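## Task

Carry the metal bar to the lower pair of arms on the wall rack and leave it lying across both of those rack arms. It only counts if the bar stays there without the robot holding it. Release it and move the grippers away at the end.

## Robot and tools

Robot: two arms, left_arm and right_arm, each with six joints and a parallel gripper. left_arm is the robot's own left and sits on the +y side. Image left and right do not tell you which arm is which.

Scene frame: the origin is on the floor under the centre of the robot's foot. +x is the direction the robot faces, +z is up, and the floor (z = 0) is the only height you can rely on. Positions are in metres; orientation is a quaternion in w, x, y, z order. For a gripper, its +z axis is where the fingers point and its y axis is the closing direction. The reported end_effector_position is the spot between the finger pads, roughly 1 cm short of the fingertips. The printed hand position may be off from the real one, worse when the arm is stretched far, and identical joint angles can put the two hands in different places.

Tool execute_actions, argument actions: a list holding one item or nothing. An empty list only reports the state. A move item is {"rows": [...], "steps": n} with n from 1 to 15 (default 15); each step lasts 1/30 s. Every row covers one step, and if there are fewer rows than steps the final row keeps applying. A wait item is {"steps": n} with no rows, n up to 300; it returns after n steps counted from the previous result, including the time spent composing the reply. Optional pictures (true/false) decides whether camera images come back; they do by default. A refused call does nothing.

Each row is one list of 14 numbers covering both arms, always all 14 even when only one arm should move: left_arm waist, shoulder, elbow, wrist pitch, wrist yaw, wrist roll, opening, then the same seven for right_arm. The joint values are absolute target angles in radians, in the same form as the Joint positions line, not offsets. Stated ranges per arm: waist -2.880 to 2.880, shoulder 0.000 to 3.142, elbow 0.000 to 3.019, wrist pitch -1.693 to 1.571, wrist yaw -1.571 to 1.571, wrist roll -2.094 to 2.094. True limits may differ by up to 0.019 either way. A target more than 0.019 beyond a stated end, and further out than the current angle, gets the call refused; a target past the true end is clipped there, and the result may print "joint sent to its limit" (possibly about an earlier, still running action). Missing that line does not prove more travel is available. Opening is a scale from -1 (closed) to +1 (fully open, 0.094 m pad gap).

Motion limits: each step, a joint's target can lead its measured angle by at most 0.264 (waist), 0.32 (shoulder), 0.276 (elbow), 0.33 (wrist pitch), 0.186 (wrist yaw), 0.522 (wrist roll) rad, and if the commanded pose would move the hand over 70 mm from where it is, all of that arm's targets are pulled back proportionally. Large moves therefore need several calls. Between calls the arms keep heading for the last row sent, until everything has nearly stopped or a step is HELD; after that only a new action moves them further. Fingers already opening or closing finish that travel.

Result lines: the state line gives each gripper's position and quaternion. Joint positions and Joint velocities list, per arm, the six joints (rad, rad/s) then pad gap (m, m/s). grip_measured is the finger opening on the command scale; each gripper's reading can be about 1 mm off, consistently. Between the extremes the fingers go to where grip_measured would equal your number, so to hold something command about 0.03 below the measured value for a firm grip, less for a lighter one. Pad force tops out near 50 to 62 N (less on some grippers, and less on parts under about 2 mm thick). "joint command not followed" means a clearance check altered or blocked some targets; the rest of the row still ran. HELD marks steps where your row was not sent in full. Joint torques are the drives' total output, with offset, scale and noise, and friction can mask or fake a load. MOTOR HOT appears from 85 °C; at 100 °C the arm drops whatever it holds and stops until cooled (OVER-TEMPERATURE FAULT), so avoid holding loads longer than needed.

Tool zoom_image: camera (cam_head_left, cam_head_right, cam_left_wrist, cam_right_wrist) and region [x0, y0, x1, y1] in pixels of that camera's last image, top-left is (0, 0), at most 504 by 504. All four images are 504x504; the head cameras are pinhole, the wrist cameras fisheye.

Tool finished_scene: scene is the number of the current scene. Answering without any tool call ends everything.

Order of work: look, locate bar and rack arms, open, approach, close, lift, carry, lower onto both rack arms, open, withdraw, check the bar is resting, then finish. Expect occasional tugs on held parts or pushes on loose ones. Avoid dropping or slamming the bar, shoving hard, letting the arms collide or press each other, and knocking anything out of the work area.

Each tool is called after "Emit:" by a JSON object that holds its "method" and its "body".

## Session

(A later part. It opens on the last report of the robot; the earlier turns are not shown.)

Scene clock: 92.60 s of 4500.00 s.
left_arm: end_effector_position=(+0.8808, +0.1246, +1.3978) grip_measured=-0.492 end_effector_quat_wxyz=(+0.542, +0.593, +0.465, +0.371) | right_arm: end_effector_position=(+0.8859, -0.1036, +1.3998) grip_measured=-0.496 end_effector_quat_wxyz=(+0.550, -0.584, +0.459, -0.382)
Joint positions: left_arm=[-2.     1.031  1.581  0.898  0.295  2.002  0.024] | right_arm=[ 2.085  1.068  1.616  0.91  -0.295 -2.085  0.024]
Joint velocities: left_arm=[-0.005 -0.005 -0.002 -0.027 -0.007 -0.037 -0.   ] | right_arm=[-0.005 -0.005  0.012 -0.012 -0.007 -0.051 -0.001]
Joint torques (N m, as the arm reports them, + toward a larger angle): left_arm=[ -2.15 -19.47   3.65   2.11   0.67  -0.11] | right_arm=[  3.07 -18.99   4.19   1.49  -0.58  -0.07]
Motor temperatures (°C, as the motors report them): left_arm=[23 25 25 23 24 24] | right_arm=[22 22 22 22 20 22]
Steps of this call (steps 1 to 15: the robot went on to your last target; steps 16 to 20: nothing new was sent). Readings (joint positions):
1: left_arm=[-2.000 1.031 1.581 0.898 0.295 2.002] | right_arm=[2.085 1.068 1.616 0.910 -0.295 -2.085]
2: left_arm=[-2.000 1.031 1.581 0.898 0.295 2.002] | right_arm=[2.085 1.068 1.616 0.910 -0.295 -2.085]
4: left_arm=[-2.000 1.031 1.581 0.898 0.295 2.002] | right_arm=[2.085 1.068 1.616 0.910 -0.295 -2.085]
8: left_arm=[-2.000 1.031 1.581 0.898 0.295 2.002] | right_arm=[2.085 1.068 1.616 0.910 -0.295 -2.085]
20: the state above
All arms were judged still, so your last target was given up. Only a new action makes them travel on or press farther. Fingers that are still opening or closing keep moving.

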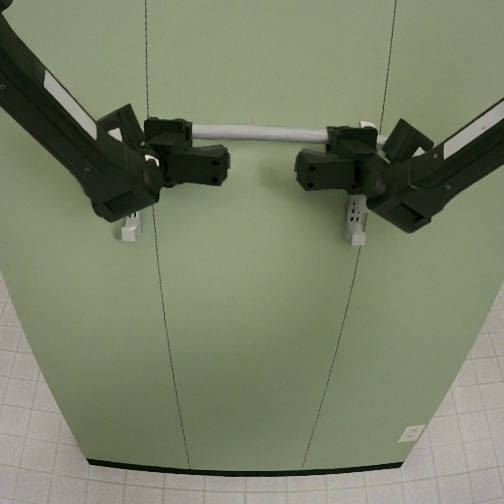

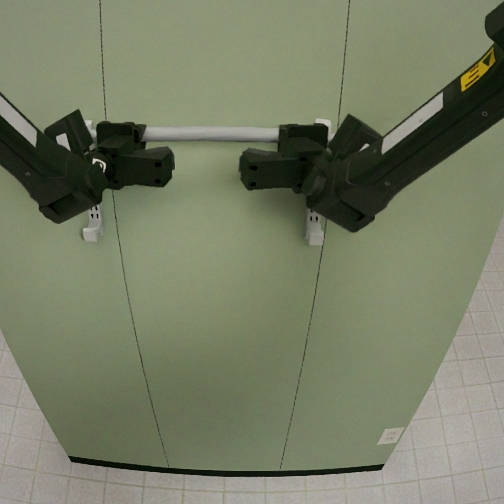

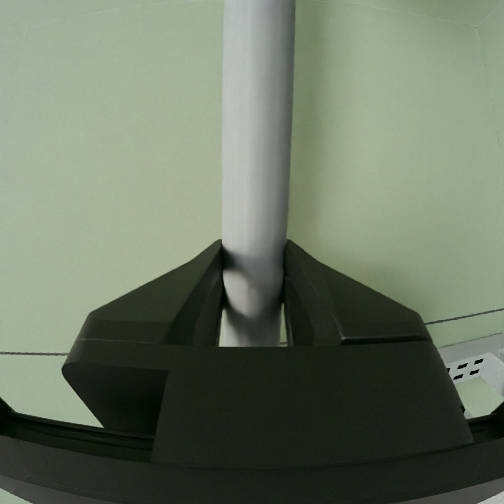

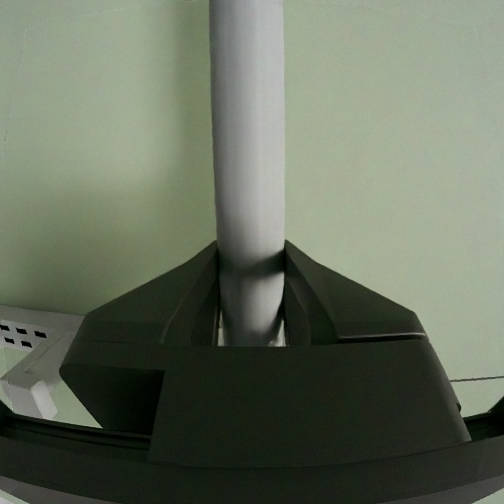

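Emit:
{"method": "execute_actions", "body": {"actions": [{"rows":[[-2.01,0.885,1.213,1.153,0.3,2.01,-0.6,2.095,0.915,1.248,1.157,-0.3,-2.09,-0.6]]}], "pictures": false}}

Emit:
{"method": "execute_actions", "body": {"actions": [{"steps":20}], "pictures": false}}

Scene clock: 98.13 s of 4500.00 s.
left_arm: end_effector_position=(+0.7741, +0.1240, +1.4131) grip_measured=-0.492 end_effector_quat_wxyz=(+0.536, +0.597, +0.471, +0.366) | right_arm: end_effector_position=(+0.7803, -0.1026, +1.4149) grip_measured=-0.496 end_effector_quat_wxyz=(+0.545, -0.591, +0.463, -0.374)
Joint positions: left_arm=[-2.001  0.908  1.205  1.134  0.283  2.003  0.024] | right_arm=[ 2.084  0.944  1.238  1.139 -0.289 -2.088  0.024]
Joint velocities: left_arm=[-0.005 -0.005 -0.007 -0.002 -0.022 -0.007 -0.   ] | right_arm=[-0.005 -0.015 -0.007 -0.002 -0.037 -0.066  0.   ]
Joint torques (N m, as the arm reports them, + toward a larger angle): left_arm=[ -1.71 -17.35   2.89   2.89   1.31  -0.1 ] | right_arm=[  3.   -15.86   3.36   2.44  -0.94  -0.03]
Motor temperatures (°C, as the motors report them): left_arm=[23 25 24 23 24 24] | right_arm=[23 22 22 22 20 22]
Steps of this call (steps 1 to 90: nothing new was sent; then 2.03 s passed at rest; steps 91 to 105: all 15 steps of this action). Readings (joint positions):
91: left_arm=[-2.001 1.025 1.557 0.924 0.298 2.003] | right_arm=[2.086 1.062 1.591 0.935 -0.299 -2.086]
92: left_arm=[-2.003 1.000 1.487 0.985 0.301 2.004] | right_arm=[2.089 1.036 1.520 0.994 -0.303 -2.087]
94: left_arm=[-2.004 0.941 1.318 1.074 0.292 2.005] | right_arm=[2.089 0.976 1.349 1.082 -0.293 -2.088]
98: left_arm=[-2.001 0.910 1.205 1.133 0.280 2.003] | right_arm=[2.084 0.945 1.238 1.138 -0.283 -2.088]
105: the state above

Scene clock: 98.80 s of 4500.00 s.
left_arm: end_effector_position=(+0.7741, +0.1240, +1.4131) grip_measured=-0.492 end_effector_quat_wxyz=(+0.536, +0.597, +0.471, +0.366) | right_arm: end_effector_position=(+0.7803, -0.1026, +1.4149) grip_measured=-0.496 end_effector_quat_wxyz=(+0.545, -0.591, +0.463, -0.374)
Joint positions: left_arm=[-2.001  0.908  1.205  1.134  0.283  2.003  0.024] | right_arm=[ 2.084  0.944  1.238  1.139 -0.289 -2.088  0.024]
Joint velocities: left_arm=[-0.005  0.005  0.007  0.017 -0.051  0.007 -0.   ] | right_arm=[-0.005 -0.005  0.002 -0.012  0.007  0.037  0.001]
Joint torques (N m, as the arm reports them, + toward a larger angle): left_arm=[ -1.8  -16.73   2.84   2.86   1.27  -0.12] | right_arm=[  3.19 -16.02   3.26   2.41  -0.95  -0.07]
Motor temperatures (°C, as the motors report them): left_arm=[23 25 24 23 24 24] | right_arm=[23 22 22 22 20 22]
Steps of this call (steps 1 to 15: the robot went on to your last target; steps 16 to 20: nothing new was sent). Readings (joint positions):
1: left_arm=[-2.001 0.908 1.205 1.134 0.283 2.003] | right_arm=[2.084 0.944 1.238 1.139 -0.289 -2.088]
2: left_arm=[-2.001 0.908 1.205 1.134 0.283 2.003] | right_arm=[2.084 0.944 1.238 1.139 -0.289 -2.088]
4: left_arm=[-2.001 0.908 1.205 1.134 0.283 2.003] | right_arm=[2.084 0.944 1.238 1.139 -0.289 -2.088]
8: left_arm=[-2.001 0.908 1.205 1.134 0.283 2.003] | right_arm=[2.084 0.944 1.238 1.139 -0.289 -2.088]
20: the state above
All arms were judged still, so your last target was given up. Only a new action makes them travel on or press farther. Fingers that are still opening or closing keep moving.

Emit:
{"method": "execute_actions", "body": {"actions": [{"rows":[[-1.893,1.10,1.38,1.196,0.3,1.90,-0.6,1.959,1.127,1.407,1.197,-0.3,-1.965,-0.6]]}], "pictures": false}}

Emit:
{"method": "execute_actions", "body": {"actions": [{"steps":20}], "pictures": false}}

Scene clock: 106.80 s of 4500.00 s.
left_arm: end_effector_position=(+0.7665, +0.1223, +1.3096) grip_measured=-0.492 end_effector_quat_wxyz=(+0.523, +0.608, +0.486, +0.346) | right_arm: end_effector_position=(+0.7722, -0.1023, +1.3137) grip_measured=-0.496 end_effector_quat_wxyz=(+0.528, -0.607, +0.474, -0.358)
Joint positions: left_arm=[-1.876  1.134  1.371  1.172  0.286  1.87   0.024] | right_arm=[ 1.939  1.154  1.399  1.175 -0.286 -1.951  0.024]
Joint velocities: left_arm=[-0.005 -0.034 -0.022 -0.017 -0.037  0.007 -0.001] | right_arm=[ 0.034 -0.015 -0.007  0.051 -0.037  0.081  0.002]
Joint torques (N m, as the arm reports them, + toward a larger angle): left_arm=[ -2.64 -18.25   2.56   3.14   1.04   0.09] | right_arm=[  3.99 -16.9    3.04   2.6   -0.95  -0.17]
Motor temperatures (°C, as the motors report them): left_arm=[23 25 24 23 24 24] | right_arm=[23 22 22 22 20 22]
Steps of this call (steps 1 to 90: nothing new was sent; then 4.50 s passed at rest; steps 91 to 105: all 15 steps of this action). Readings (joint positions):
91: left_arm=[-1.993 0.921 1.218 1.142 0.290 1.991] | right_arm=[2.074 0.954 1.251 1.146 -0.297 -2.074]
92: left_arm=[-1.971 0.951 1.260 1.158 0.313 1.975] | right_arm=[2.049 0.981 1.292 1.159 -0.318 -2.056]
94: left_arm=[-1.935 1.036 1.353 1.164 0.316 1.940] | right_arm=[2.004 1.057 1.380 1.162 -0.317 -2.021]
98: left_arm=[-1.888 1.125 1.376 1.166 0.281 1.886] | right_arm=[1.947 1.141 1.402 1.165 -0.281 -1.970]
105: the state above

Scene clock: 107.47 s of 4500.00 s.
left_arm: end_effector_position=(+0.7669, +0.1225, +1.3101) grip_measured=-0.492 end_effector_quat_wxyz=(+0.524, +0.608, +0.486, +0.346) | right_arm: end_effector_position=(+0.7723, -0.1023, +1.3140) grip_measured=-0.496 end_effector_quat_wxyz=(+0.528, -0.606, +0.474, -0.359)
Joint positions: left_arm=[-1.876  1.133  1.371  1.173  0.286  1.87   0.024] | right_arm=[ 1.939  1.154  1.399  1.176 -0.286 -1.951  0.024]
Joint velocities: left_arm=[ 0.005 -0.005 -0.007 -0.012  0.081  0.037  0.   ] | right_arm=[-0.005 -0.015  0.002  0.012 -0.022 -0.022 -0.001]
Joint torques (N m, as the arm reports them, + toward a larger angle): left_arm=[ -3.2  -18.31   2.65   3.15   1.07   0.08] | right_arm=[  4.16 -16.79   3.05   2.64  -0.91  -0.14]
Motor temperatures (°C, as the motors report them): left_arm=[23 25 24 23 24 24] | right_arm=[23 22 22 22 20 22]
Steps of this call (steps 1 to 15: the robot went on to your last target; steps 16 to 20: nothing new was sent). Readings (joint positions):
1: left_arm=[-1.876 1.133 1.371 1.173 0.286 1.870] | right_arm=[1.939 1.154 1.399 1.176 -0.286 -1.951]
2: left_arm=[-1.876 1.133 1.371 1.173 0.286 1.870] | right_arm=[1.939 1.154 1.399 1.176 -0.286 -1.951]
4: left_arm=[-1.876 1.133 1.371 1.173 0.286 1.870] | right_arm=[1.939 1.154 1.399 1.176 -0.286 -1.951]
8: left_arm=[-1.876 1.133 1.371 1.173 0.286 1.870] | right_arm=[1.939 1.154 1.399 1.176 -0.286 -1.951]
20: the state above
All arms were judged still, so your last target was given up. Only a new action makes them travel on or press farther. Fingers that are still opening or closing keep moving.

Emit:
{"method": "execute_actions", "body": {"actions": [{"rows":[[-1.835,1.258,1.53,1.196,0.3,1.83,-0.6,1.888,1.275,1.553,1.197,-0.3,-1.9,-0.6]]}], "pictures": false}}

Emit:
{"method": "execute_actions", "body": {"actions": [{"steps":20}]}}

Scene clock: 113.03 s of 4500.00 s.
left_arm: end_effector_position=(+0.7711, +0.1203, +1.2537) grip_measured=-0.492 end_effector_quat_wxyz=(+0.527, +0.605, +0.488, +0.343) | right_arm: end_effector_position=(+0.7777, -0.1040, +1.2604) grip_measured=-0.496 end_effector_quat_wxyz=(+0.527, -0.608, +0.471, -0.361)
Joint positions: left_arm=[-1.834  1.279  1.525  1.179  0.296  1.816  0.024] | right_arm=[ 1.883  1.289  1.547  1.179 -0.294 -1.901  0.024]
Joint velocities: left_arm=[-0.005 -0.005  0.012  0.017  0.007  0.022  0.   ] | right_arm=[-0.015 -0.005 -0.007  0.002  0.007 -0.007 -0.   ]
Joint torques (N m, as the arm reports them, + toward a larger angle): left_arm=[ -2.26 -16.74   2.51   2.82   0.47   0.01] | right_arm=[  3.27 -16.57   3.03   2.53  -0.53  -0.05]
Motor temperatures (°C, as the motors report them): left_arm=[23 25 24 23 24 24] | right_arm=[23 22 22 22 21 22]
Steps of this call (steps 1 to 90: nothing new was sent; then 2.07 s passed at rest; steps 91 to 105: all 15 steps of this action). Readings (joint positions):
91: left_arm=[-1.872 1.142 1.384 1.175 0.289 1.863] | right_arm=[1.936 1.161 1.412 1.178 -0.290 -1.944]
92: left_arm=[-1.865 1.164 1.423 1.179 0.300 1.855] | right_arm=[1.926 1.182 1.451 1.179 -0.301 -1.936]
94: left_arm=[-1.858 1.220 1.503 1.179 0.305 1.842] | right_arm=[1.911 1.232 1.528 1.179 -0.305 -1.926]
98: left_arm=[-1.841 1.268 1.525 1.179 0.297 1.823] | right_arm=[1.888 1.276 1.547 1.179 -0.295 -1.908]
105: the state above

Scene clock: 113.70 s of 4500.00 s.
left_arm: end_effector_position=(+0.7711, +0.1204, +1.2537) grip_measured=-0.492 end_effector_quat_wxyz=(+0.527, +0.605, +0.488, +0.343) | right_arm: end_effector_position=(+0.7777, -0.1041, +1.2603) grip_measured=-0.496 end_effector_quat_wxyz=(+0.527, -0.608, +0.472, -0.361)
Joint positions: left_arm=[-1.834  1.279  1.525  1.179  0.296  1.814  0.024] | right_arm=[ 1.883  1.289  1.547  1.179 -0.294 -1.9    0.024]
Joint velocities: left_arm=[-0.015  0.005  0.002  0.022 -0.066  0.022 -0.001] | right_arm=[ 0.005 -0.005 -0.012  0.002 -0.066 -0.081 -0.   ]
Joint torques (N m, as the arm reports them, + toward a larger angle): left_arm=[ -2.03 -18.16   2.55   2.9    0.52  -0.05] | right_arm=[  3.   -16.65   3.14   2.41  -0.54  -0.02]
Motor temperatures (°C, as the motors report them): left_arm=[23 25 24 23 24 24] | right_arm=[23 22 22 22 21 22]
Steps of this call (steps 1 to 15: the robot went on to your last target; steps 16 to 20: nothing new was sent). Readings (joint positions):
1: left_arm=[-1.834 1.279 1.525 1.179 0.296 1.815] | right_arm=[1.883 1.289 1.547 1.179 -0.294 -1.900]
2: left_arm=[-1.834 1.279 1.525 1.179 0.296 1.815] | right_arm=[1.883 1.289 1.547 1.179 -0.293 -1.900]
4: left_arm=[-1.834 1.279 1.525 1.179 0.296 1.815] | right_arm=[1.883 1.289 1.547 1.179 -0.294 -1.900]
8: left_arm=[-1.834 1.279 1.525 1.179 0.296 1.815] | right_arm=[1.883 1.289 1.547 1.179 -0.294 -1.900]
20: the state above
All arms were judged still, so your last target was given up. Only a new action makes them travel on or press farther. Fingers that are still opening or closing keep moving.

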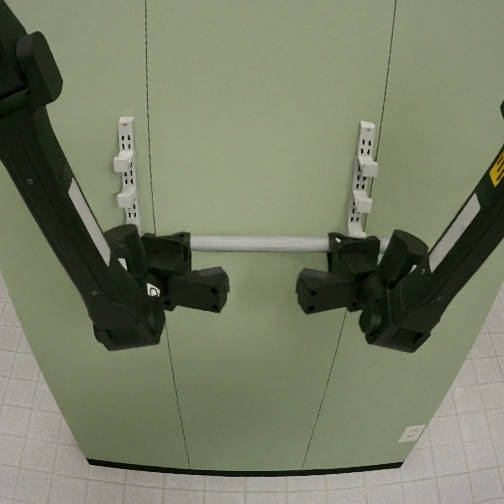

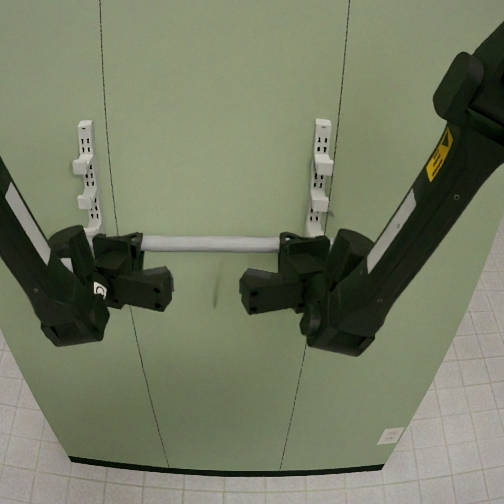

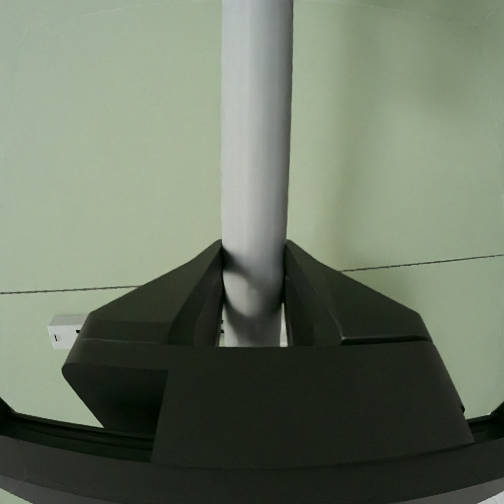

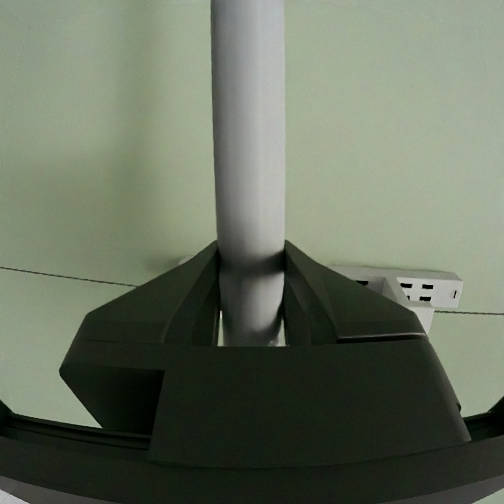

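Emit:
{"method": "zoom_image", "body": {"camera": "cam_head_right", "region": [280, 110, 380, 260]}}

Region (280, 110, 380, 260) of cam_head_right's 504x504 image, scaled by 3.360, with more detail than that image has.

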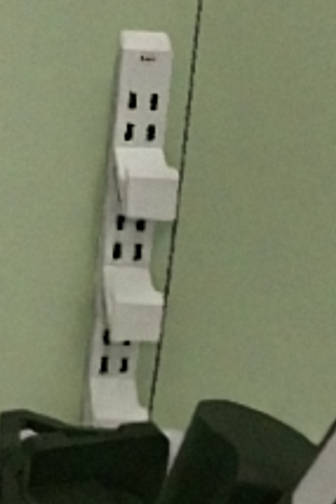

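Emit:
{"method": "execute_actions", "body": {"actions": [{"rows":[[-1.835,1.315,1.755,1.032,0.3,1.83,-0.6,1.888,1.338,1.79,1.033,-0.3,-1.9,-0.6]]}], "pictures": false}}

Emit:
{"method": "execute_actions", "body": {"actions": [{"steps":20}]}}

Scene clock: 124.30 s of 4500.00 s.
left_arm: end_effector_position=(+0.8320, +0.1214, +1.2477) grip_measured=-0.492 end_effector_quat_wxyz=(+0.531, +0.603, +0.484, +0.347) | right_arm: end_effector_position=(+0.8393, -0.1036, +1.2538) grip_measured=-0.496 end_effector_quat_wxyz=(+0.534, -0.601, +0.468, -0.367)
Joint positions: left_arm=[-1.834  1.331  1.74   1.03   0.3    1.817  0.024] | right_arm=[ 1.888  1.351  1.775  1.036 -0.299 -1.897  0.024]
Joint velocities: left_arm=[-0.005 -0.005 -0.002  0.017 -0.022  0.037 -0.001] | right_arm=[-0.015 -0.015  0.007 -0.027  0.022  0.066 -0.   ]
Joint torques (N m, as the arm reports them, + toward a larger angle): left_arm=[ -2.47 -19.59   4.18   2.36   0.29  -0.06] | right_arm=[  3.27 -17.63   5.3    1.74  -0.31  -0.04]
Motor temperatures (°C, as the motors report them): left_arm=[23 25 24 23 24 24] | right_arm=[23 22 22 22 20 22]
Steps of this call (steps 1 to 90: nothing new was sent; then 7.10 s passed at rest; steps 91 to 105: all 15 steps of this action). Readings (joint positions):
91: left_arm=[-1.834 1.282 1.541 1.161 0.295 1.814] | right_arm=[1.883 1.293 1.566 1.162 -0.292 -1.899]
92: left_arm=[-1.831 1.298 1.589 1.116 0.292 1.813] | right_arm=[1.881 1.311 1.619 1.118 -0.290 -1.899]
94: left_arm=[-1.831 1.329 1.694 1.055 0.292 1.812] | right_arm=[1.880 1.346 1.727 1.058 -0.293 -1.897]
98: left_arm=[-1.834 1.330 1.740 1.033 0.303 1.816] | right_arm=[1.888 1.351 1.775 1.040 -0.302 -1.897]
105: the state above

Scene clock: 124.97 s of 4500.00 s.
left_arm: end_effector_position=(+0.8320, +0.1214, +1.2477) grip_measured=-0.492 end_effector_quat_wxyz=(+0.531, +0.603, +0.484, +0.347) | right_arm: end_effector_position=(+0.8393, -0.1036, +1.2538) grip_measured=-0.496 end_effector_quat_wxyz=(+0.534, -0.601, +0.468, -0.367)
Joint positions: left_arm=[-1.834  1.331  1.74   1.03   0.3    1.817  0.024] | right_arm=[ 1.888  1.351  1.775  1.036 -0.299 -1.897  0.024]
Joint velocities: left_arm=[ 0.005 -0.005 -0.012 -0.002  0.037 -0.007 -0.001] | right_arm=[-0.015 -0.005  0.002  0.002 -0.037 -0.037  0.001]
Joint torques (N m, as the arm reports them, + toward a larger angle): left_arm=[ -2.49 -19.7    4.22   2.22   0.3   -0.02] | right_arm=[  2.78 -17.83   5.3    1.72  -0.31  -0.06]
Motor temperatures (°C, as the motors report them): left_arm=[23 25 24 23 24 24] | right_arm=[23 22 22 22 20 22]
Steps of this call (steps 1 to 15: the robot went on to your last target; steps 16 to 20: nothing new was sent). Readings (joint positions):
1: left_arm=[-1.834 1.331 1.740 1.030 0.300 1.817] | right_arm=[1.888 1.351 1.775 1.036 -0.299 -1.897]
2: left_arm=[-1.834 1.331 1.740 1.030 0.300 1.817] | right_arm=[1.888 1.351 1.775 1.036 -0.298 -1.897]
4: left_arm=[-1.834 1.331 1.740 1.030 0.300 1.817] | right_arm=[1.888 1.351 1.775 1.036 -0.299 -1.897]
8: left_arm=[-1.834 1.331 1.740 1.030 0.300 1.817] | right_arm=[1.888 1.351 1.775 1.036 -0.299 -1.897]
20: the state above
All arms were judged still, so your last target was given up. Only a new action makes them travel on or press farther. Fingers that are still opening or closing keep moving.

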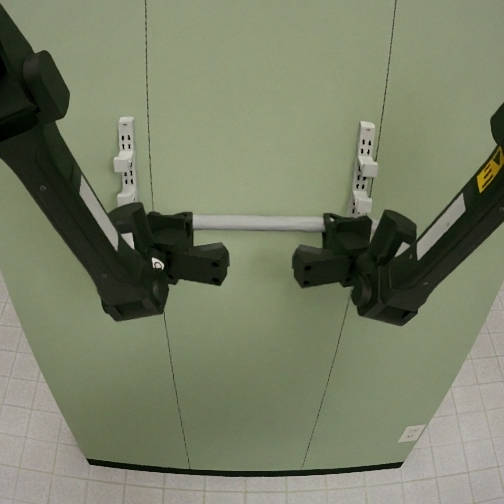

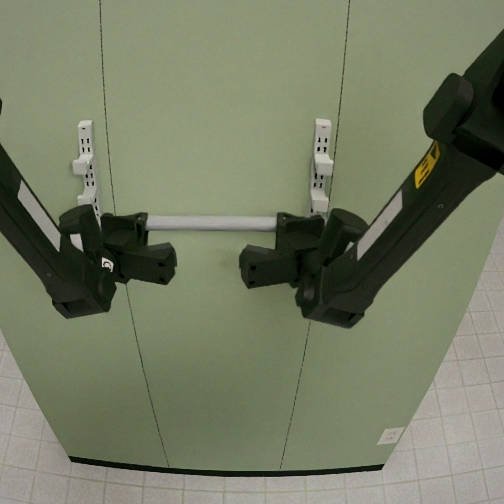

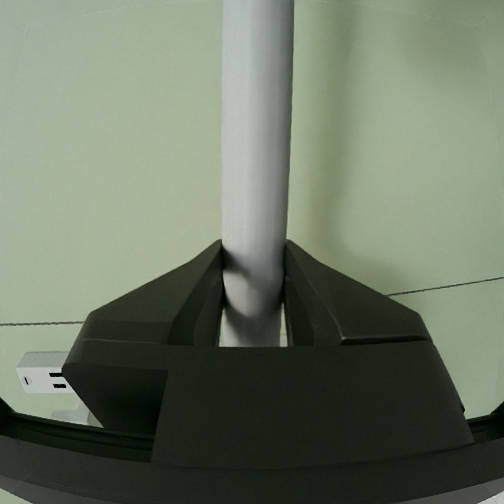

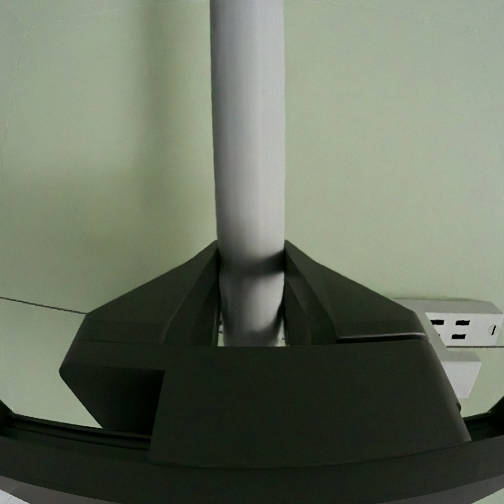

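Emit:
{"method": "execute_actions", "body": {"actions": [{"rows":[[-1.842,1.352,1.93,0.894,0.3,1.83,-0.6,1.895,1.374,1.964,0.895,-0.3,-1.9,-0.6]]}], "pictures": false}}

Emit:
{"method": "execute_actions", "body": {"actions": [{"steps":20}]}}

Scene clock: 130.53 s of 4500.00 s.
left_arm: end_effector_position=(+0.8749, +0.1207, +1.2462) grip_measured=-0.492 end_effector_quat_wxyz=(+0.530, +0.605, +0.486, +0.342) | right_arm: end_effector_position=(+0.8819, -0.1048, +1.2524) grip_measured=-0.496 end_effector_quat_wxyz=(+0.532, -0.604, +0.471, -0.362)
Joint positions: left_arm=[-1.841  1.368  1.902  0.892  0.3    1.821  0.024] | right_arm=[ 1.891  1.388  1.937  0.898 -0.297 -1.9    0.024]
Joint velocities: left_arm=[-0.015 -0.005 -0.007 -0.007 -0.007  0.022 -0.   ] | right_arm=[-0.005  0.005 -0.017  0.012  0.007 -0.022 -0.001]
Joint torques (N m, as the arm reports them, + toward a larger angle): left_arm=[ -2.51 -20.41   5.98   2.25   0.33  -0.08] | right_arm=[  3.29 -18.21   7.32   1.68  -0.39  -0.02]
Motor temperatures (°C, as the motors report them): left_arm=[23 26 24 23 24 24] | right_arm=[23 23 22 22 20 22]
Steps of this call (steps 1 to 90: nothing new was sent; then 2.07 s passed at rest; steps 91 to 105: all 15 steps of this action). Readings (joint positions):
91: left_arm=[-1.834 1.333 1.755 1.011 0.298 1.817] | right_arm=[1.888 1.354 1.790 1.016 -0.297 -1.897]
92: left_arm=[-1.834 1.346 1.795 0.967 0.295 1.817] | right_arm=[1.886 1.367 1.831 0.971 -0.293 -1.897]
94: left_arm=[-1.834 1.367 1.869 0.913 0.296 1.817] | right_arm=[1.886 1.387 1.903 0.919 -0.294 -1.897]
98: left_arm=[-1.841 1.368 1.902 0.896 0.303 1.821] | right_arm=[1.891 1.388 1.937 0.902 -0.300 -1.899]
105: the state above

Scene clock: 131.20 s of 4500.00 s.
left_arm: end_effector_position=(+0.8749, +0.1207, +1.2462) grip_measured=-0.492 end_effector_quat_wxyz=(+0.530, +0.605, +0.486, +0.343) | right_arm: end_effector_position=(+0.8819, -0.1048, +1.2524) grip_measured=-0.496 end_effector_quat_wxyz=(+0.532, -0.604, +0.471, -0.362)
Joint positions: left_arm=[-1.841  1.368  1.902  0.892  0.3    1.822  0.024] | right_arm=[ 1.891  1.388  1.937  0.898 -0.297 -1.9    0.024]
Joint velocities: left_arm=[-0.005 -0.015 -0.002 -0.022 -0.022 -0.022 -0.   ] | right_arm=[-0.005 -0.005 -0.027  0.002 -0.066  0.022 -0.001]
Joint torques (N m, as the arm reports them, + toward a larger angle): left_arm=[ -2.34 -19.64   5.85   2.22   0.3   -0.09] | right_arm=[  3.36 -18.8    7.3    1.69  -0.39  -0.02]
Motor temperatures (°C, as the motors report them): left_arm=[23 26 24 23 24 24] | right_arm=[23 23 22 22 20 22]
Steps of this call (steps 1 to 15: the robot went on to your last target; steps 16 to 20: nothing new was sent). Readings (joint positions):
1: left_arm=[-1.841 1.368 1.902 0.892 0.300 1.821] | right_arm=[1.891 1.388 1.937 0.898 -0.297 -1.900]
2: left_arm=[-1.841 1.368 1.902 0.892 0.300 1.821] | right_arm=[1.891 1.388 1.937 0.898 -0.297 -1.900]
4: left_arm=[-1.841 1.368 1.902 0.892 0.300 1.822] | right_arm=[1.891 1.388 1.937 0.898 -0.297 -1.900]
8: left_arm=[-1.841 1.368 1.902 0.892 0.300 1.822] | right_arm=[1.891 1.388 1.937 0.898 -0.297 -1.900]
20: the state above
All arms were judged still, so your last target was given up. Only a new action makes them travel on or press farther. Fingers that are still opening or closing keep moving.

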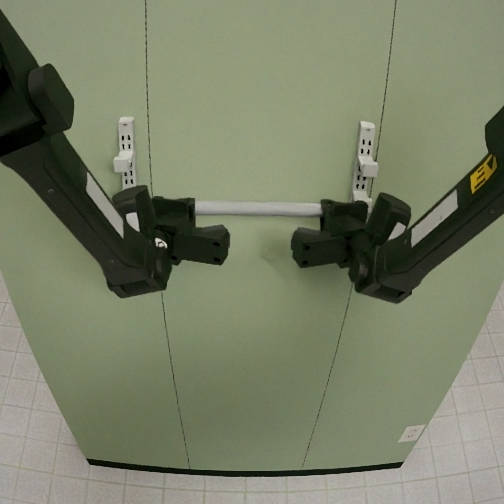

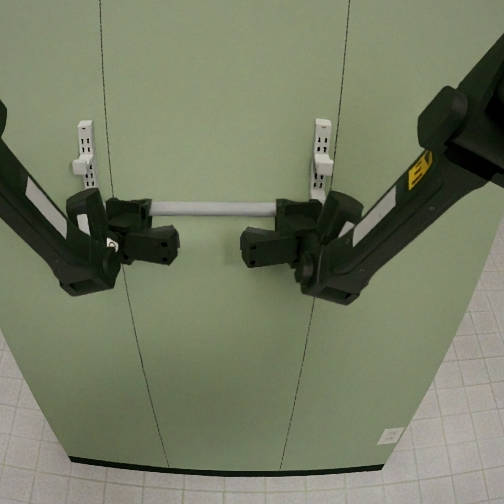

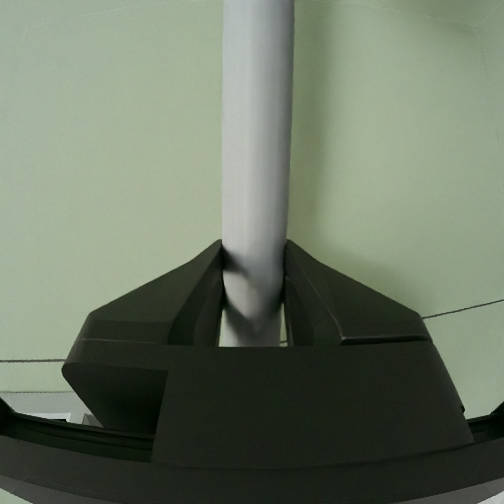

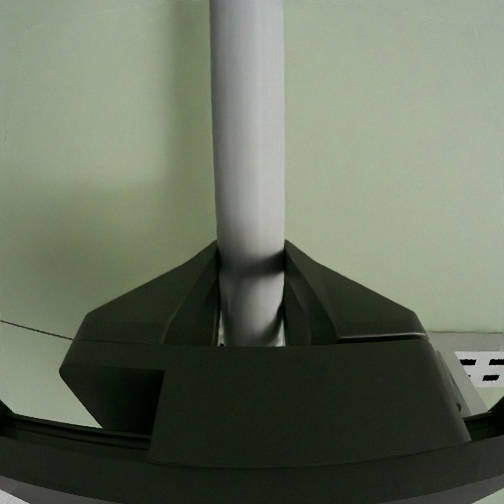

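Emit:
{"method": "execute_actions", "body": {"actions": [{"rows":[[-1.83,1.42,2.025,0.867,0.3,1.82,-0.6,1.88,1.442,2.059,0.868,-0.3,-1.89,-0.6]]}], "pictures": false}}

Emit:
{"method": "execute_actions", "body": {"actions": [{"steps":20}]}}

Scene clock: 134.70 s of 4500.00 s.
left_arm: end_effector_position=(+0.8821, +0.1197, +1.2295) grip_measured=-0.492 end_effector_quat_wxyz=(+0.529, +0.604, +0.487, +0.344) | right_arm: end_effector_position=(+0.8894, -0.1053, +1.2370) grip_measured=-0.496 end_effector_quat_wxyz=(+0.529, -0.605, +0.470, -0.365)
Joint positions: left_arm=[-1.834  1.423  1.987  0.867  0.298  1.813  0.024] | right_arm=[ 1.88   1.44   2.02   0.871 -0.295 -1.895  0.024]
Joint velocities: left_arm=[-0.005 -0.015  0.012 -0.007 -0.066 -0.007 -0.001] | right_arm=[-0.005  0.005 -0.002 -0.017  0.051  0.007 -0.   ]
Joint torques (N m, as the arm reports them, + toward a larger angle): left_arm=[ -1.77 -19.02   6.98   2.12   0.4   -0.12] | right_arm=[  3.21 -17.96   8.62   1.66  -0.47   0.03]
Motor temperatures (°C, as the motors report them): left_arm=[23 26 25 23 24 24] | right_arm=[23 23 22 22 20 22]
Steps of this call (steps 1 to 90: nothing new was sent; steps 91 to 105: all 15 steps of this action). Readings (joint positions):
91: left_arm=[-1.841 1.372 1.911 0.889 0.300 1.822] | right_arm=[1.891 1.392 1.946 0.894 -0.297 -1.900]
92: left_arm=[-1.841 1.385 1.938 0.881 0.300 1.821] | right_arm=[1.890 1.405 1.973 0.885 -0.298 -1.900]
94: left_arm=[-1.839 1.408 1.980 0.872 0.298 1.821] | right_arm=[1.890 1.426 2.012 0.877 -0.298 -1.901]
98: left_arm=[-1.835 1.419 1.987 0.867 0.298 1.816] | right_arm=[1.884 1.438 2.020 0.873 -0.295 -1.897]
105: the state above

Scene clock: 135.37 s of 4500.00 s.
left_arm: end_effector_position=(+0.8821, +0.1197, +1.2295) grip_measured=-0.492 end_effector_quat_wxyz=(+0.529, +0.604, +0.487, +0.344) | right_arm: end_effector_position=(+0.8894, -0.1053, +1.2370) grip_measured=-0.496 end_effector_quat_wxyz=(+0.529, -0.605, +0.470, -0.365)
Joint positions: left_arm=[-1.834  1.423  1.987  0.867  0.298  1.813  0.024] | right_arm=[ 1.88   1.44   2.02   0.871 -0.295 -1.895  0.024]
Joint velocities: left_arm=[-0.005  0.005 -0.007 -0.007  0.037  0.037 -0.001] | right_arm=[-0.015 -0.005 -0.007  0.012 -0.037  0.066 -0.   ]
Joint torques (N m, as the arm reports them, + toward a larger angle): left_arm=[ -1.88 -18.9    6.88   2.15   0.39  -0.12] | right_arm=[  3.24 -18.3    8.67   1.63  -0.48   0.02]
Motor temperatures (°C, as the motors report them): left_arm=[23 26 25 23 24 24] | right_arm=[23 23 22 22 20 22]
Steps of this call (steps 1 to 15: the robot went on to your last target; steps 16 to 20: nothing new was sent). Readings (joint positions):
1: left_arm=[-1.834 1.423 1.987 0.867 0.298 1.813] | right_arm=[1.880 1.440 2.020 0.871 -0.295 -1.895]
2: left_arm=[-1.834 1.423 1.987 0.867 0.298 1.813] | right_arm=[1.880 1.440 2.020 0.871 -0.295 -1.895]
4: left_arm=[-1.834 1.423 1.987 0.867 0.298 1.813] | right_arm=[1.880 1.440 2.020 0.871 -0.295 -1.895]
8: left_arm=[-1.834 1.423 1.987 0.867 0.298 1.813] | right_arm=[1.880 1.440 2.020 0.871 -0.295 -1.895]
20: the state above
All arms were judged still, so your last target was given up. Only a new action makes them travel on or press farther. Fingers that are still opening or closing keep moving.

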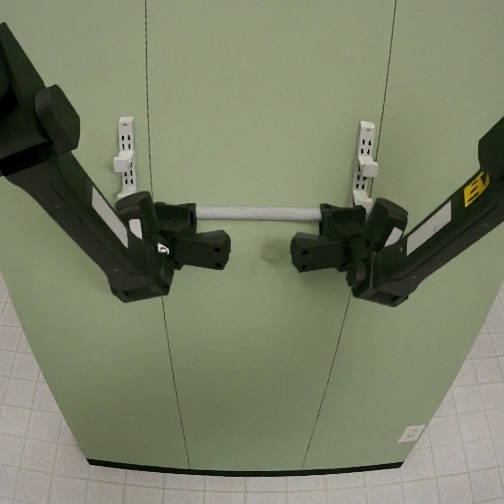

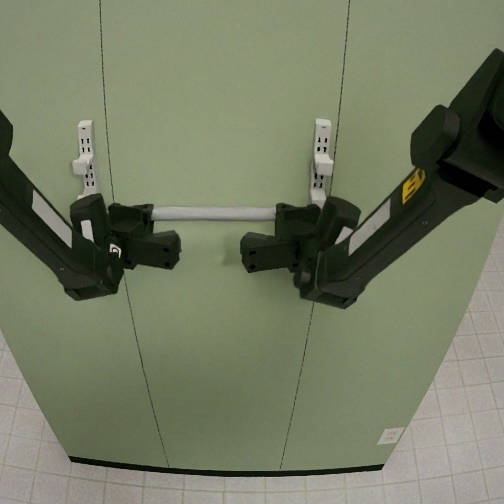

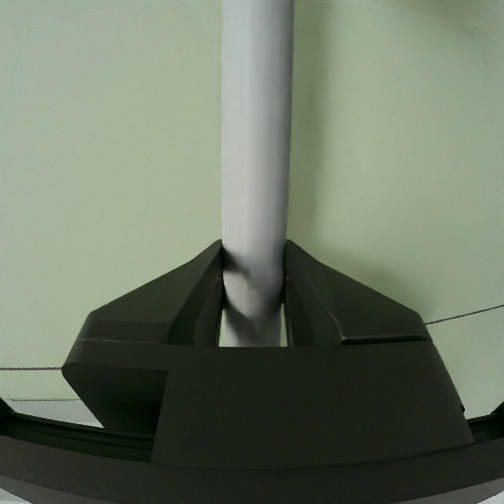

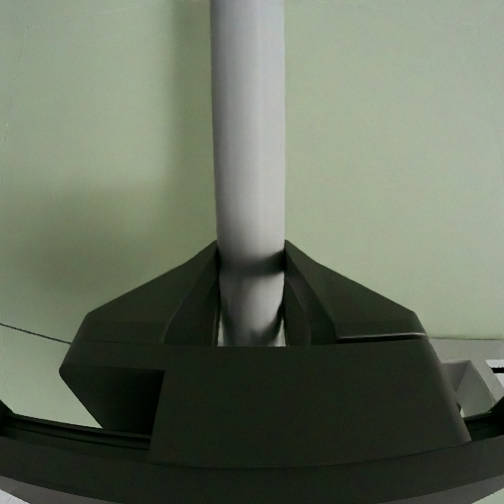

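Emit:
{"method": "execute_actions", "body": {"actions": [{"rows":[[-1.825,1.458,2.04,0.86,0.3,1.81,-0.6,1.875,1.482,2.075,0.861,-0.3,-1.885,-0.6]]}], "pictures": false}}

Emit:
{"method": "execute_actions", "body": {"actions": [{"steps":15}]}}

Scene clock: 138.40 s of 4500.00 s.
left_arm: end_effector_position=(+0.8752, +0.1202, +1.2127) grip_measured=-0.492 end_effector_quat_wxyz=(+0.524, +0.608, +0.491, +0.340) | right_arm: end_effector_position=(+0.8818, -0.1040, +1.2182) grip_measured=-0.496 end_effector_quat_wxyz=(+0.526, -0.607, +0.477, -0.358)
Joint positions: left_arm=[-1.823  1.452  2.006  0.864  0.294  1.805  0.024] | right_arm=[ 1.87   1.474  2.043  0.867 -0.29  -1.879  0.024]
Joint velocities: left_arm=[ 0.005  0.005 -0.012 -0.022 -0.095 -0.037 -0.001] | right_arm=[-0.015 -0.005 -0.022 -0.012 -0.051 -0.066 -0.   ]
Joint torques (N m, as the arm reports them, + toward a larger angle): left_arm=[ -2.31 -18.28   6.56   1.99   0.59  -0.19] | right_arm=[  3.33 -17.69   7.9    1.57  -0.74  -0.08]
Motor temperatures (°C, as the motors report them): left_arm=[23 26 25 23 24 24] | right_arm=[23 23 22 22 20 22]
Steps of this call (steps 1 to 76: nothing new was sent; steps 77 to 91: all 15 steps of this action). Readings (joint positions):
77: left_arm=[-1.834 1.425 1.989 0.866 0.298 1.813] | right_arm=[1.880 1.442 2.022 0.871 -0.295 -1.895]
78: left_arm=[-1.834 1.430 1.996 0.865 0.298 1.812] | right_arm=[1.880 1.447 2.029 0.870 -0.295 -1.895]
80: left_arm=[-1.830 1.439 2.005 0.864 0.297 1.809] | right_arm=[1.879 1.457 2.039 0.869 -0.294 -1.893]
84: left_arm=[-1.824 1.452 2.006 0.863 0.294 1.803] | right_arm=[1.872 1.470 2.040 0.867 -0.290 -1.887]
91: the state above

Scene clock: 138.90 s of 4500.00 s.
left_arm: end_effector_position=(+0.8752, +0.1202, +1.2127) grip_measured=-0.492 end_effector_quat_wxyz=(+0.524, +0.608, +0.491, +0.340) | right_arm: end_effector_position=(+0.8818, -0.1040, +1.2182) grip_measured=-0.496 end_effector_quat_wxyz=(+0.526, -0.607, +0.477, -0.358)
Joint positions: left_arm=[-1.823  1.452  2.006  0.864  0.294  1.805  0.024] | right_arm=[ 1.87   1.474  2.043  0.867 -0.29  -1.879  0.024]
Joint velocities: left_arm=[-0.005  0.015 -0.007  0.002 -0.037 -0.051 -0.001] | right_arm=[-0.015 -0.015  0.002  0.007  0.081 -0.007  0.001]
Joint torques (N m, as the arm reports them, + toward a larger angle): left_arm=[ -2.46 -18.25   6.55   1.98   0.59  -0.13] | right_arm=[  3.55 -17.46   8.     1.5   -0.71  -0.1 ]
Motor temperatures (°C, as the motors report them): left_arm=[23 26 25 23 24 24] | right_arm=[23 23 22 22 20 22]
Steps of this call (steps 1 to 15: the robot went on to your last target). Readings (joint positions):
1: left_arm=[-1.823 1.452 2.006 0.864 0.294 1.805] | right_arm=[1.870 1.474 2.043 0.867 -0.290 -1.879]
2: left_arm=[-1.823 1.452 2.006 0.864 0.294 1.805] | right_arm=[1.870 1.474 2.043 0.867 -0.290 -1.879]
4: left_arm=[-1.823 1.452 2.006 0.864 0.294 1.805] | right_arm=[1.870 1.474 2.043 0.867 -0.290 -1.879]
8: left_arm=[-1.823 1.452 2.006 0.864 0.294 1.805] | right_arm=[1.870 1.474 2.043 0.867 -0.290 -1.879]
15: the state above
All arms were judged still, so your last target was given up. Only a new action makes them travel on or press farther. Fingers that are still opening or closing keep moving.

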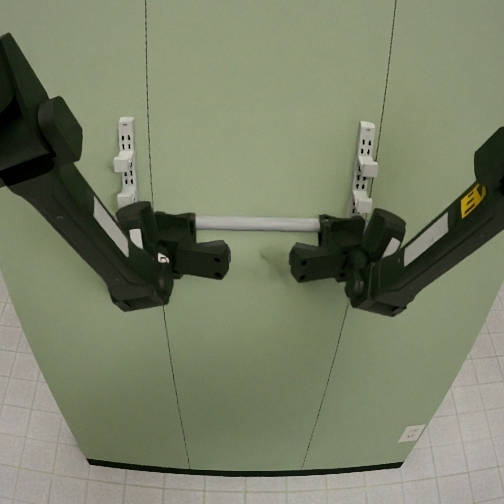

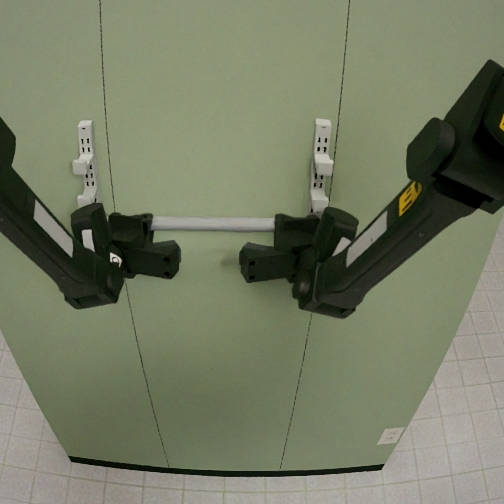

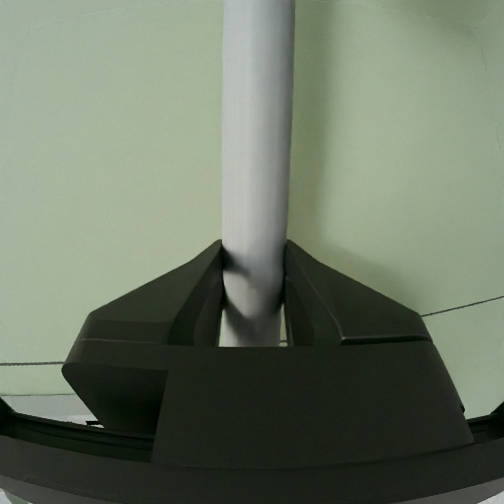

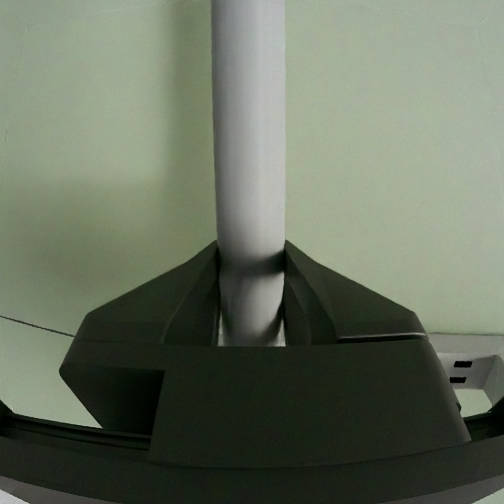

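Release, then retreat.

Emit:
{"method": "execute_actions", "body": {"actions": [{"rows":[[-1.825,1.452,2.02,0.86,0.3,1.81,1,1.875,1.474,2.055,0.861,-0.3,-1.885,1]]}], "pictures": false}}

Emit:
{"method": "execute_actions", "body": {"actions": [{"rows":[[-1.825,1.33,1.62,1.16,0.3,1.81,1,1.875,1.35,1.655,1.16,-0.3,-1.885,1]]}], "pictures": false}}

Emit:
{"method": "execute_actions", "body": {"actions": [{"steps":20}]}}

Scene clock: 141.93 s of 4500.00 s.
left_arm: end_effector_position=(+0.8752, +0.1199, +1.2128) grip_measured=+1.000 end_effector_quat_wxyz=(+0.525, +0.608, +0.490, +0.339) | right_arm: end_effector_position=(+0.8815, -0.1029, +1.2187) grip_measured=+1.000 end_effector_quat_wxyz=(+0.528, -0.607, +0.474, -0.356)
Joint positions: left_arm=[-1.823  1.452  2.006  0.864  0.296  1.805  0.094] | right_arm=[ 1.87   1.474  2.043  0.867 -0.297 -1.879  0.094]
Joint velocities: left_arm=[-0.015  0.005 -0.007  0.027  0.007 -0.051  0.   ] | right_arm=[ 0.005 -0.015  0.007 -0.007  0.066 -0.007  0.   ]
Joint torques (N m, as the arm reports them, + toward a larger angle): left_arm=[ -2.45 -18.72   5.13   1.98   0.51  -0.13] | right_arm=[  3.58 -17.89   6.23   1.47  -0.41  -0.09]
Motor temperatures (°C, as the motors report them): left_arm=[23 26 25 23 24 24] | right_arm=[23 23 23 22 20 22]
Steps of this call (steps 1 to 76: nothing new was sent; steps 77 to 91: all 15 steps of this action). Readings (joint positions):
77: left_arm=[-1.823 1.452 2.006 0.864 0.295 1.805] | right_arm=[1.870 1.474 2.043 0.867 -0.292 -1.879]
78: left_arm=[-1.823 1.452 2.006 0.864 0.296 1.805] | right_arm=[1.870 1.474 2.043 0.867 -0.296 -1.879]
80: left_arm=[-1.823 1.452 2.006 0.864 0.296 1.805] | right_arm=[1.870 1.474 2.043 0.867 -0.297 -1.879]
84: left_arm=[-1.823 1.452 2.006 0.864 0.296 1.805] | right_arm=[1.870 1.474 2.043 0.867 -0.297 -1.879]
91: the state above

Scene clock: 142.43 s of 4500.00 s.
left_arm: end_effector_position=(+0.7774, +0.1172, +1.2259) grip_measured=+1.000 end_effector_quat_wxyz=(+0.524, +0.609, +0.490, +0.337) | right_arm: end_effector_position=(+0.7814, -0.0984, +1.2264) grip_measured=+1.000 end_effector_quat_wxyz=(+0.526, -0.612, +0.477, -0.348)
Joint positions: left_arm=[-1.823  1.346  1.616  1.142  0.298  1.805  0.094] | right_arm=[ 1.87   1.367  1.646  1.137 -0.299 -1.879  0.094]
Joint velocities: left_arm=[-0.005 -0.005  0.002 -0.002 -0.051  0.066  0.   ] | right_arm=[-0.015 -0.015 -0.007  0.017  0.022 -0.007  0.   ]
Joint torques (N m, as the arm reports them, + toward a larger angle): left_arm=[ -2.19 -17.07   2.48   2.88   0.39  -0.13] | right_arm=[  3.4  -16.76   3.4    2.73  -0.28  -0.11]
Motor temperatures (°C, as the motors report them): left_arm=[23 26 25 23 24 24] | right_arm=[23 23 23 22 20 22]
Steps of this call (steps 1 to 15: all 15 steps of this action). Readings (joint positions):
1: left_arm=[-1.823 1.444 1.971 0.904 0.294 1.805] | right_arm=[1.870 1.465 2.007 0.907 -0.293 -1.879]
2: left_arm=[-1.823 1.408 1.879 0.994 0.294 1.805] | right_arm=[1.870 1.429 1.914 0.995 -0.294 -1.879]
4: left_arm=[-1.823 1.347 1.707 1.099 0.297 1.805] | right_arm=[1.870 1.370 1.741 1.095 -0.298 -1.879]
8: left_arm=[-1.823 1.341 1.618 1.137 0.298 1.805] | right_arm=[1.870 1.364 1.650 1.130 -0.299 -1.879]
15: the state above

Scene clock: 143.10 s of 4500.00 s.
left_arm: end_effector_position=(+0.7774, +0.1173, +1.2260) grip_measured=+1.000 end_effector_quat_wxyz=(+0.525, +0.609, +0.490, +0.337) | right_arm: end_effector_position=(+0.7814, -0.0984, +1.2264) grip_measured=+1.000 end_effector_quat_wxyz=(+0.526, -0.612, +0.477, -0.349)
Joint positions: left_arm=[-1.823  1.346  1.616  1.143  0.298  1.805  0.094] | right_arm=[ 1.87   1.367  1.646  1.137 -0.299 -1.879  0.094]
Joint velocities: left_arm=[-0.005 -0.015 -0.007  0.017  0.066 -0.022  0.   ] | right_arm=[-0.005 -0.005  0.007  0.002  0.051  0.051  0.   ]
Joint torques (N m, as the arm reports them, + toward a larger angle): left_arm=[ -2.33 -16.58   2.54   3.     0.39  -0.13] | right_arm=[  3.48 -16.48   3.49   2.74  -0.28  -0.08]
Motor temperatures (°C, as the motors report them): left_arm=[23 26 25 23 24 24] | right_arm=[23 23 23 22 20 22]
Steps of this call (steps 1 to 15: the robot went on to your last target; steps 16 to 20: nothing new was sent). Readings (joint positions):
1: left_arm=[-1.823 1.346 1.616 1.142 0.298 1.805] | right_arm=[1.870 1.367 1.646 1.137 -0.299 -1.879]
2: left_arm=[-1.823 1.346 1.616 1.142 0.298 1.805] | right_arm=[1.870 1.367 1.646 1.137 -0.299 -1.879]
4: left_arm=[-1.823 1.346 1.616 1.143 0.298 1.805] | right_arm=[1.870 1.367 1.646 1.137 -0.299 -1.879]
8: left_arm=[-1.823 1.346 1.616 1.143 0.298 1.805] | right_arm=[1.870 1.367 1.646 1.137 -0.299 -1.879]
20: the state above
All arms were judged still, so your last target was given up. Only a new action makes them travel on or press farther. Fingers that are still opening or closing keep moving.

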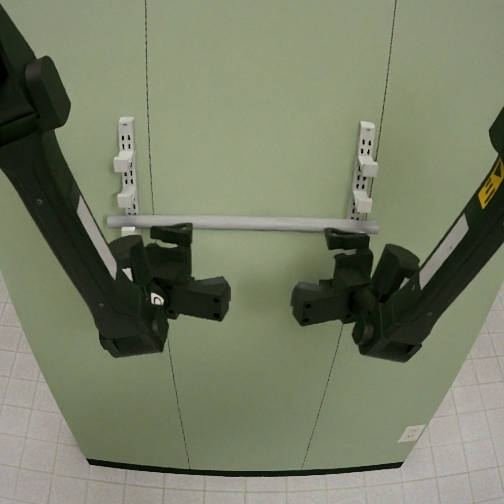

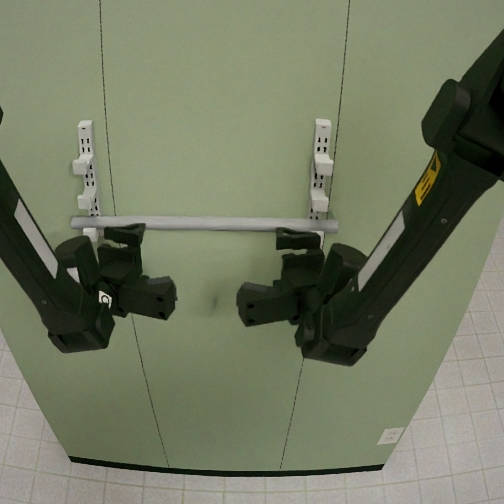

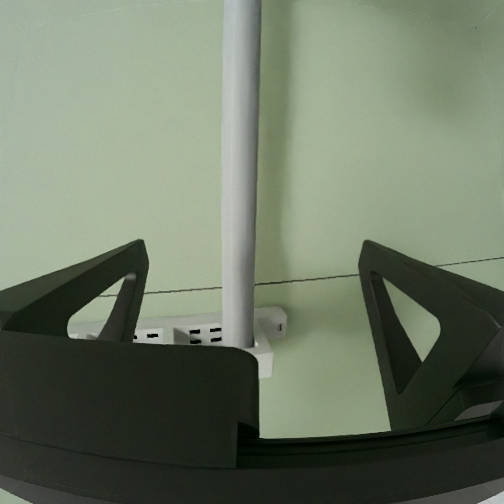

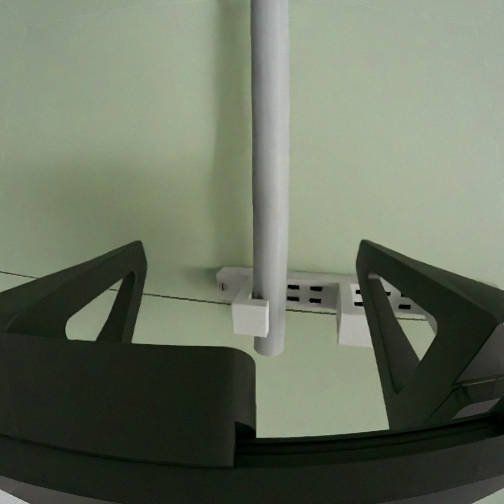

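Emit:
{"method": "finished_scene", "body": {"scene": 1}}

The scene is finished: the task was done.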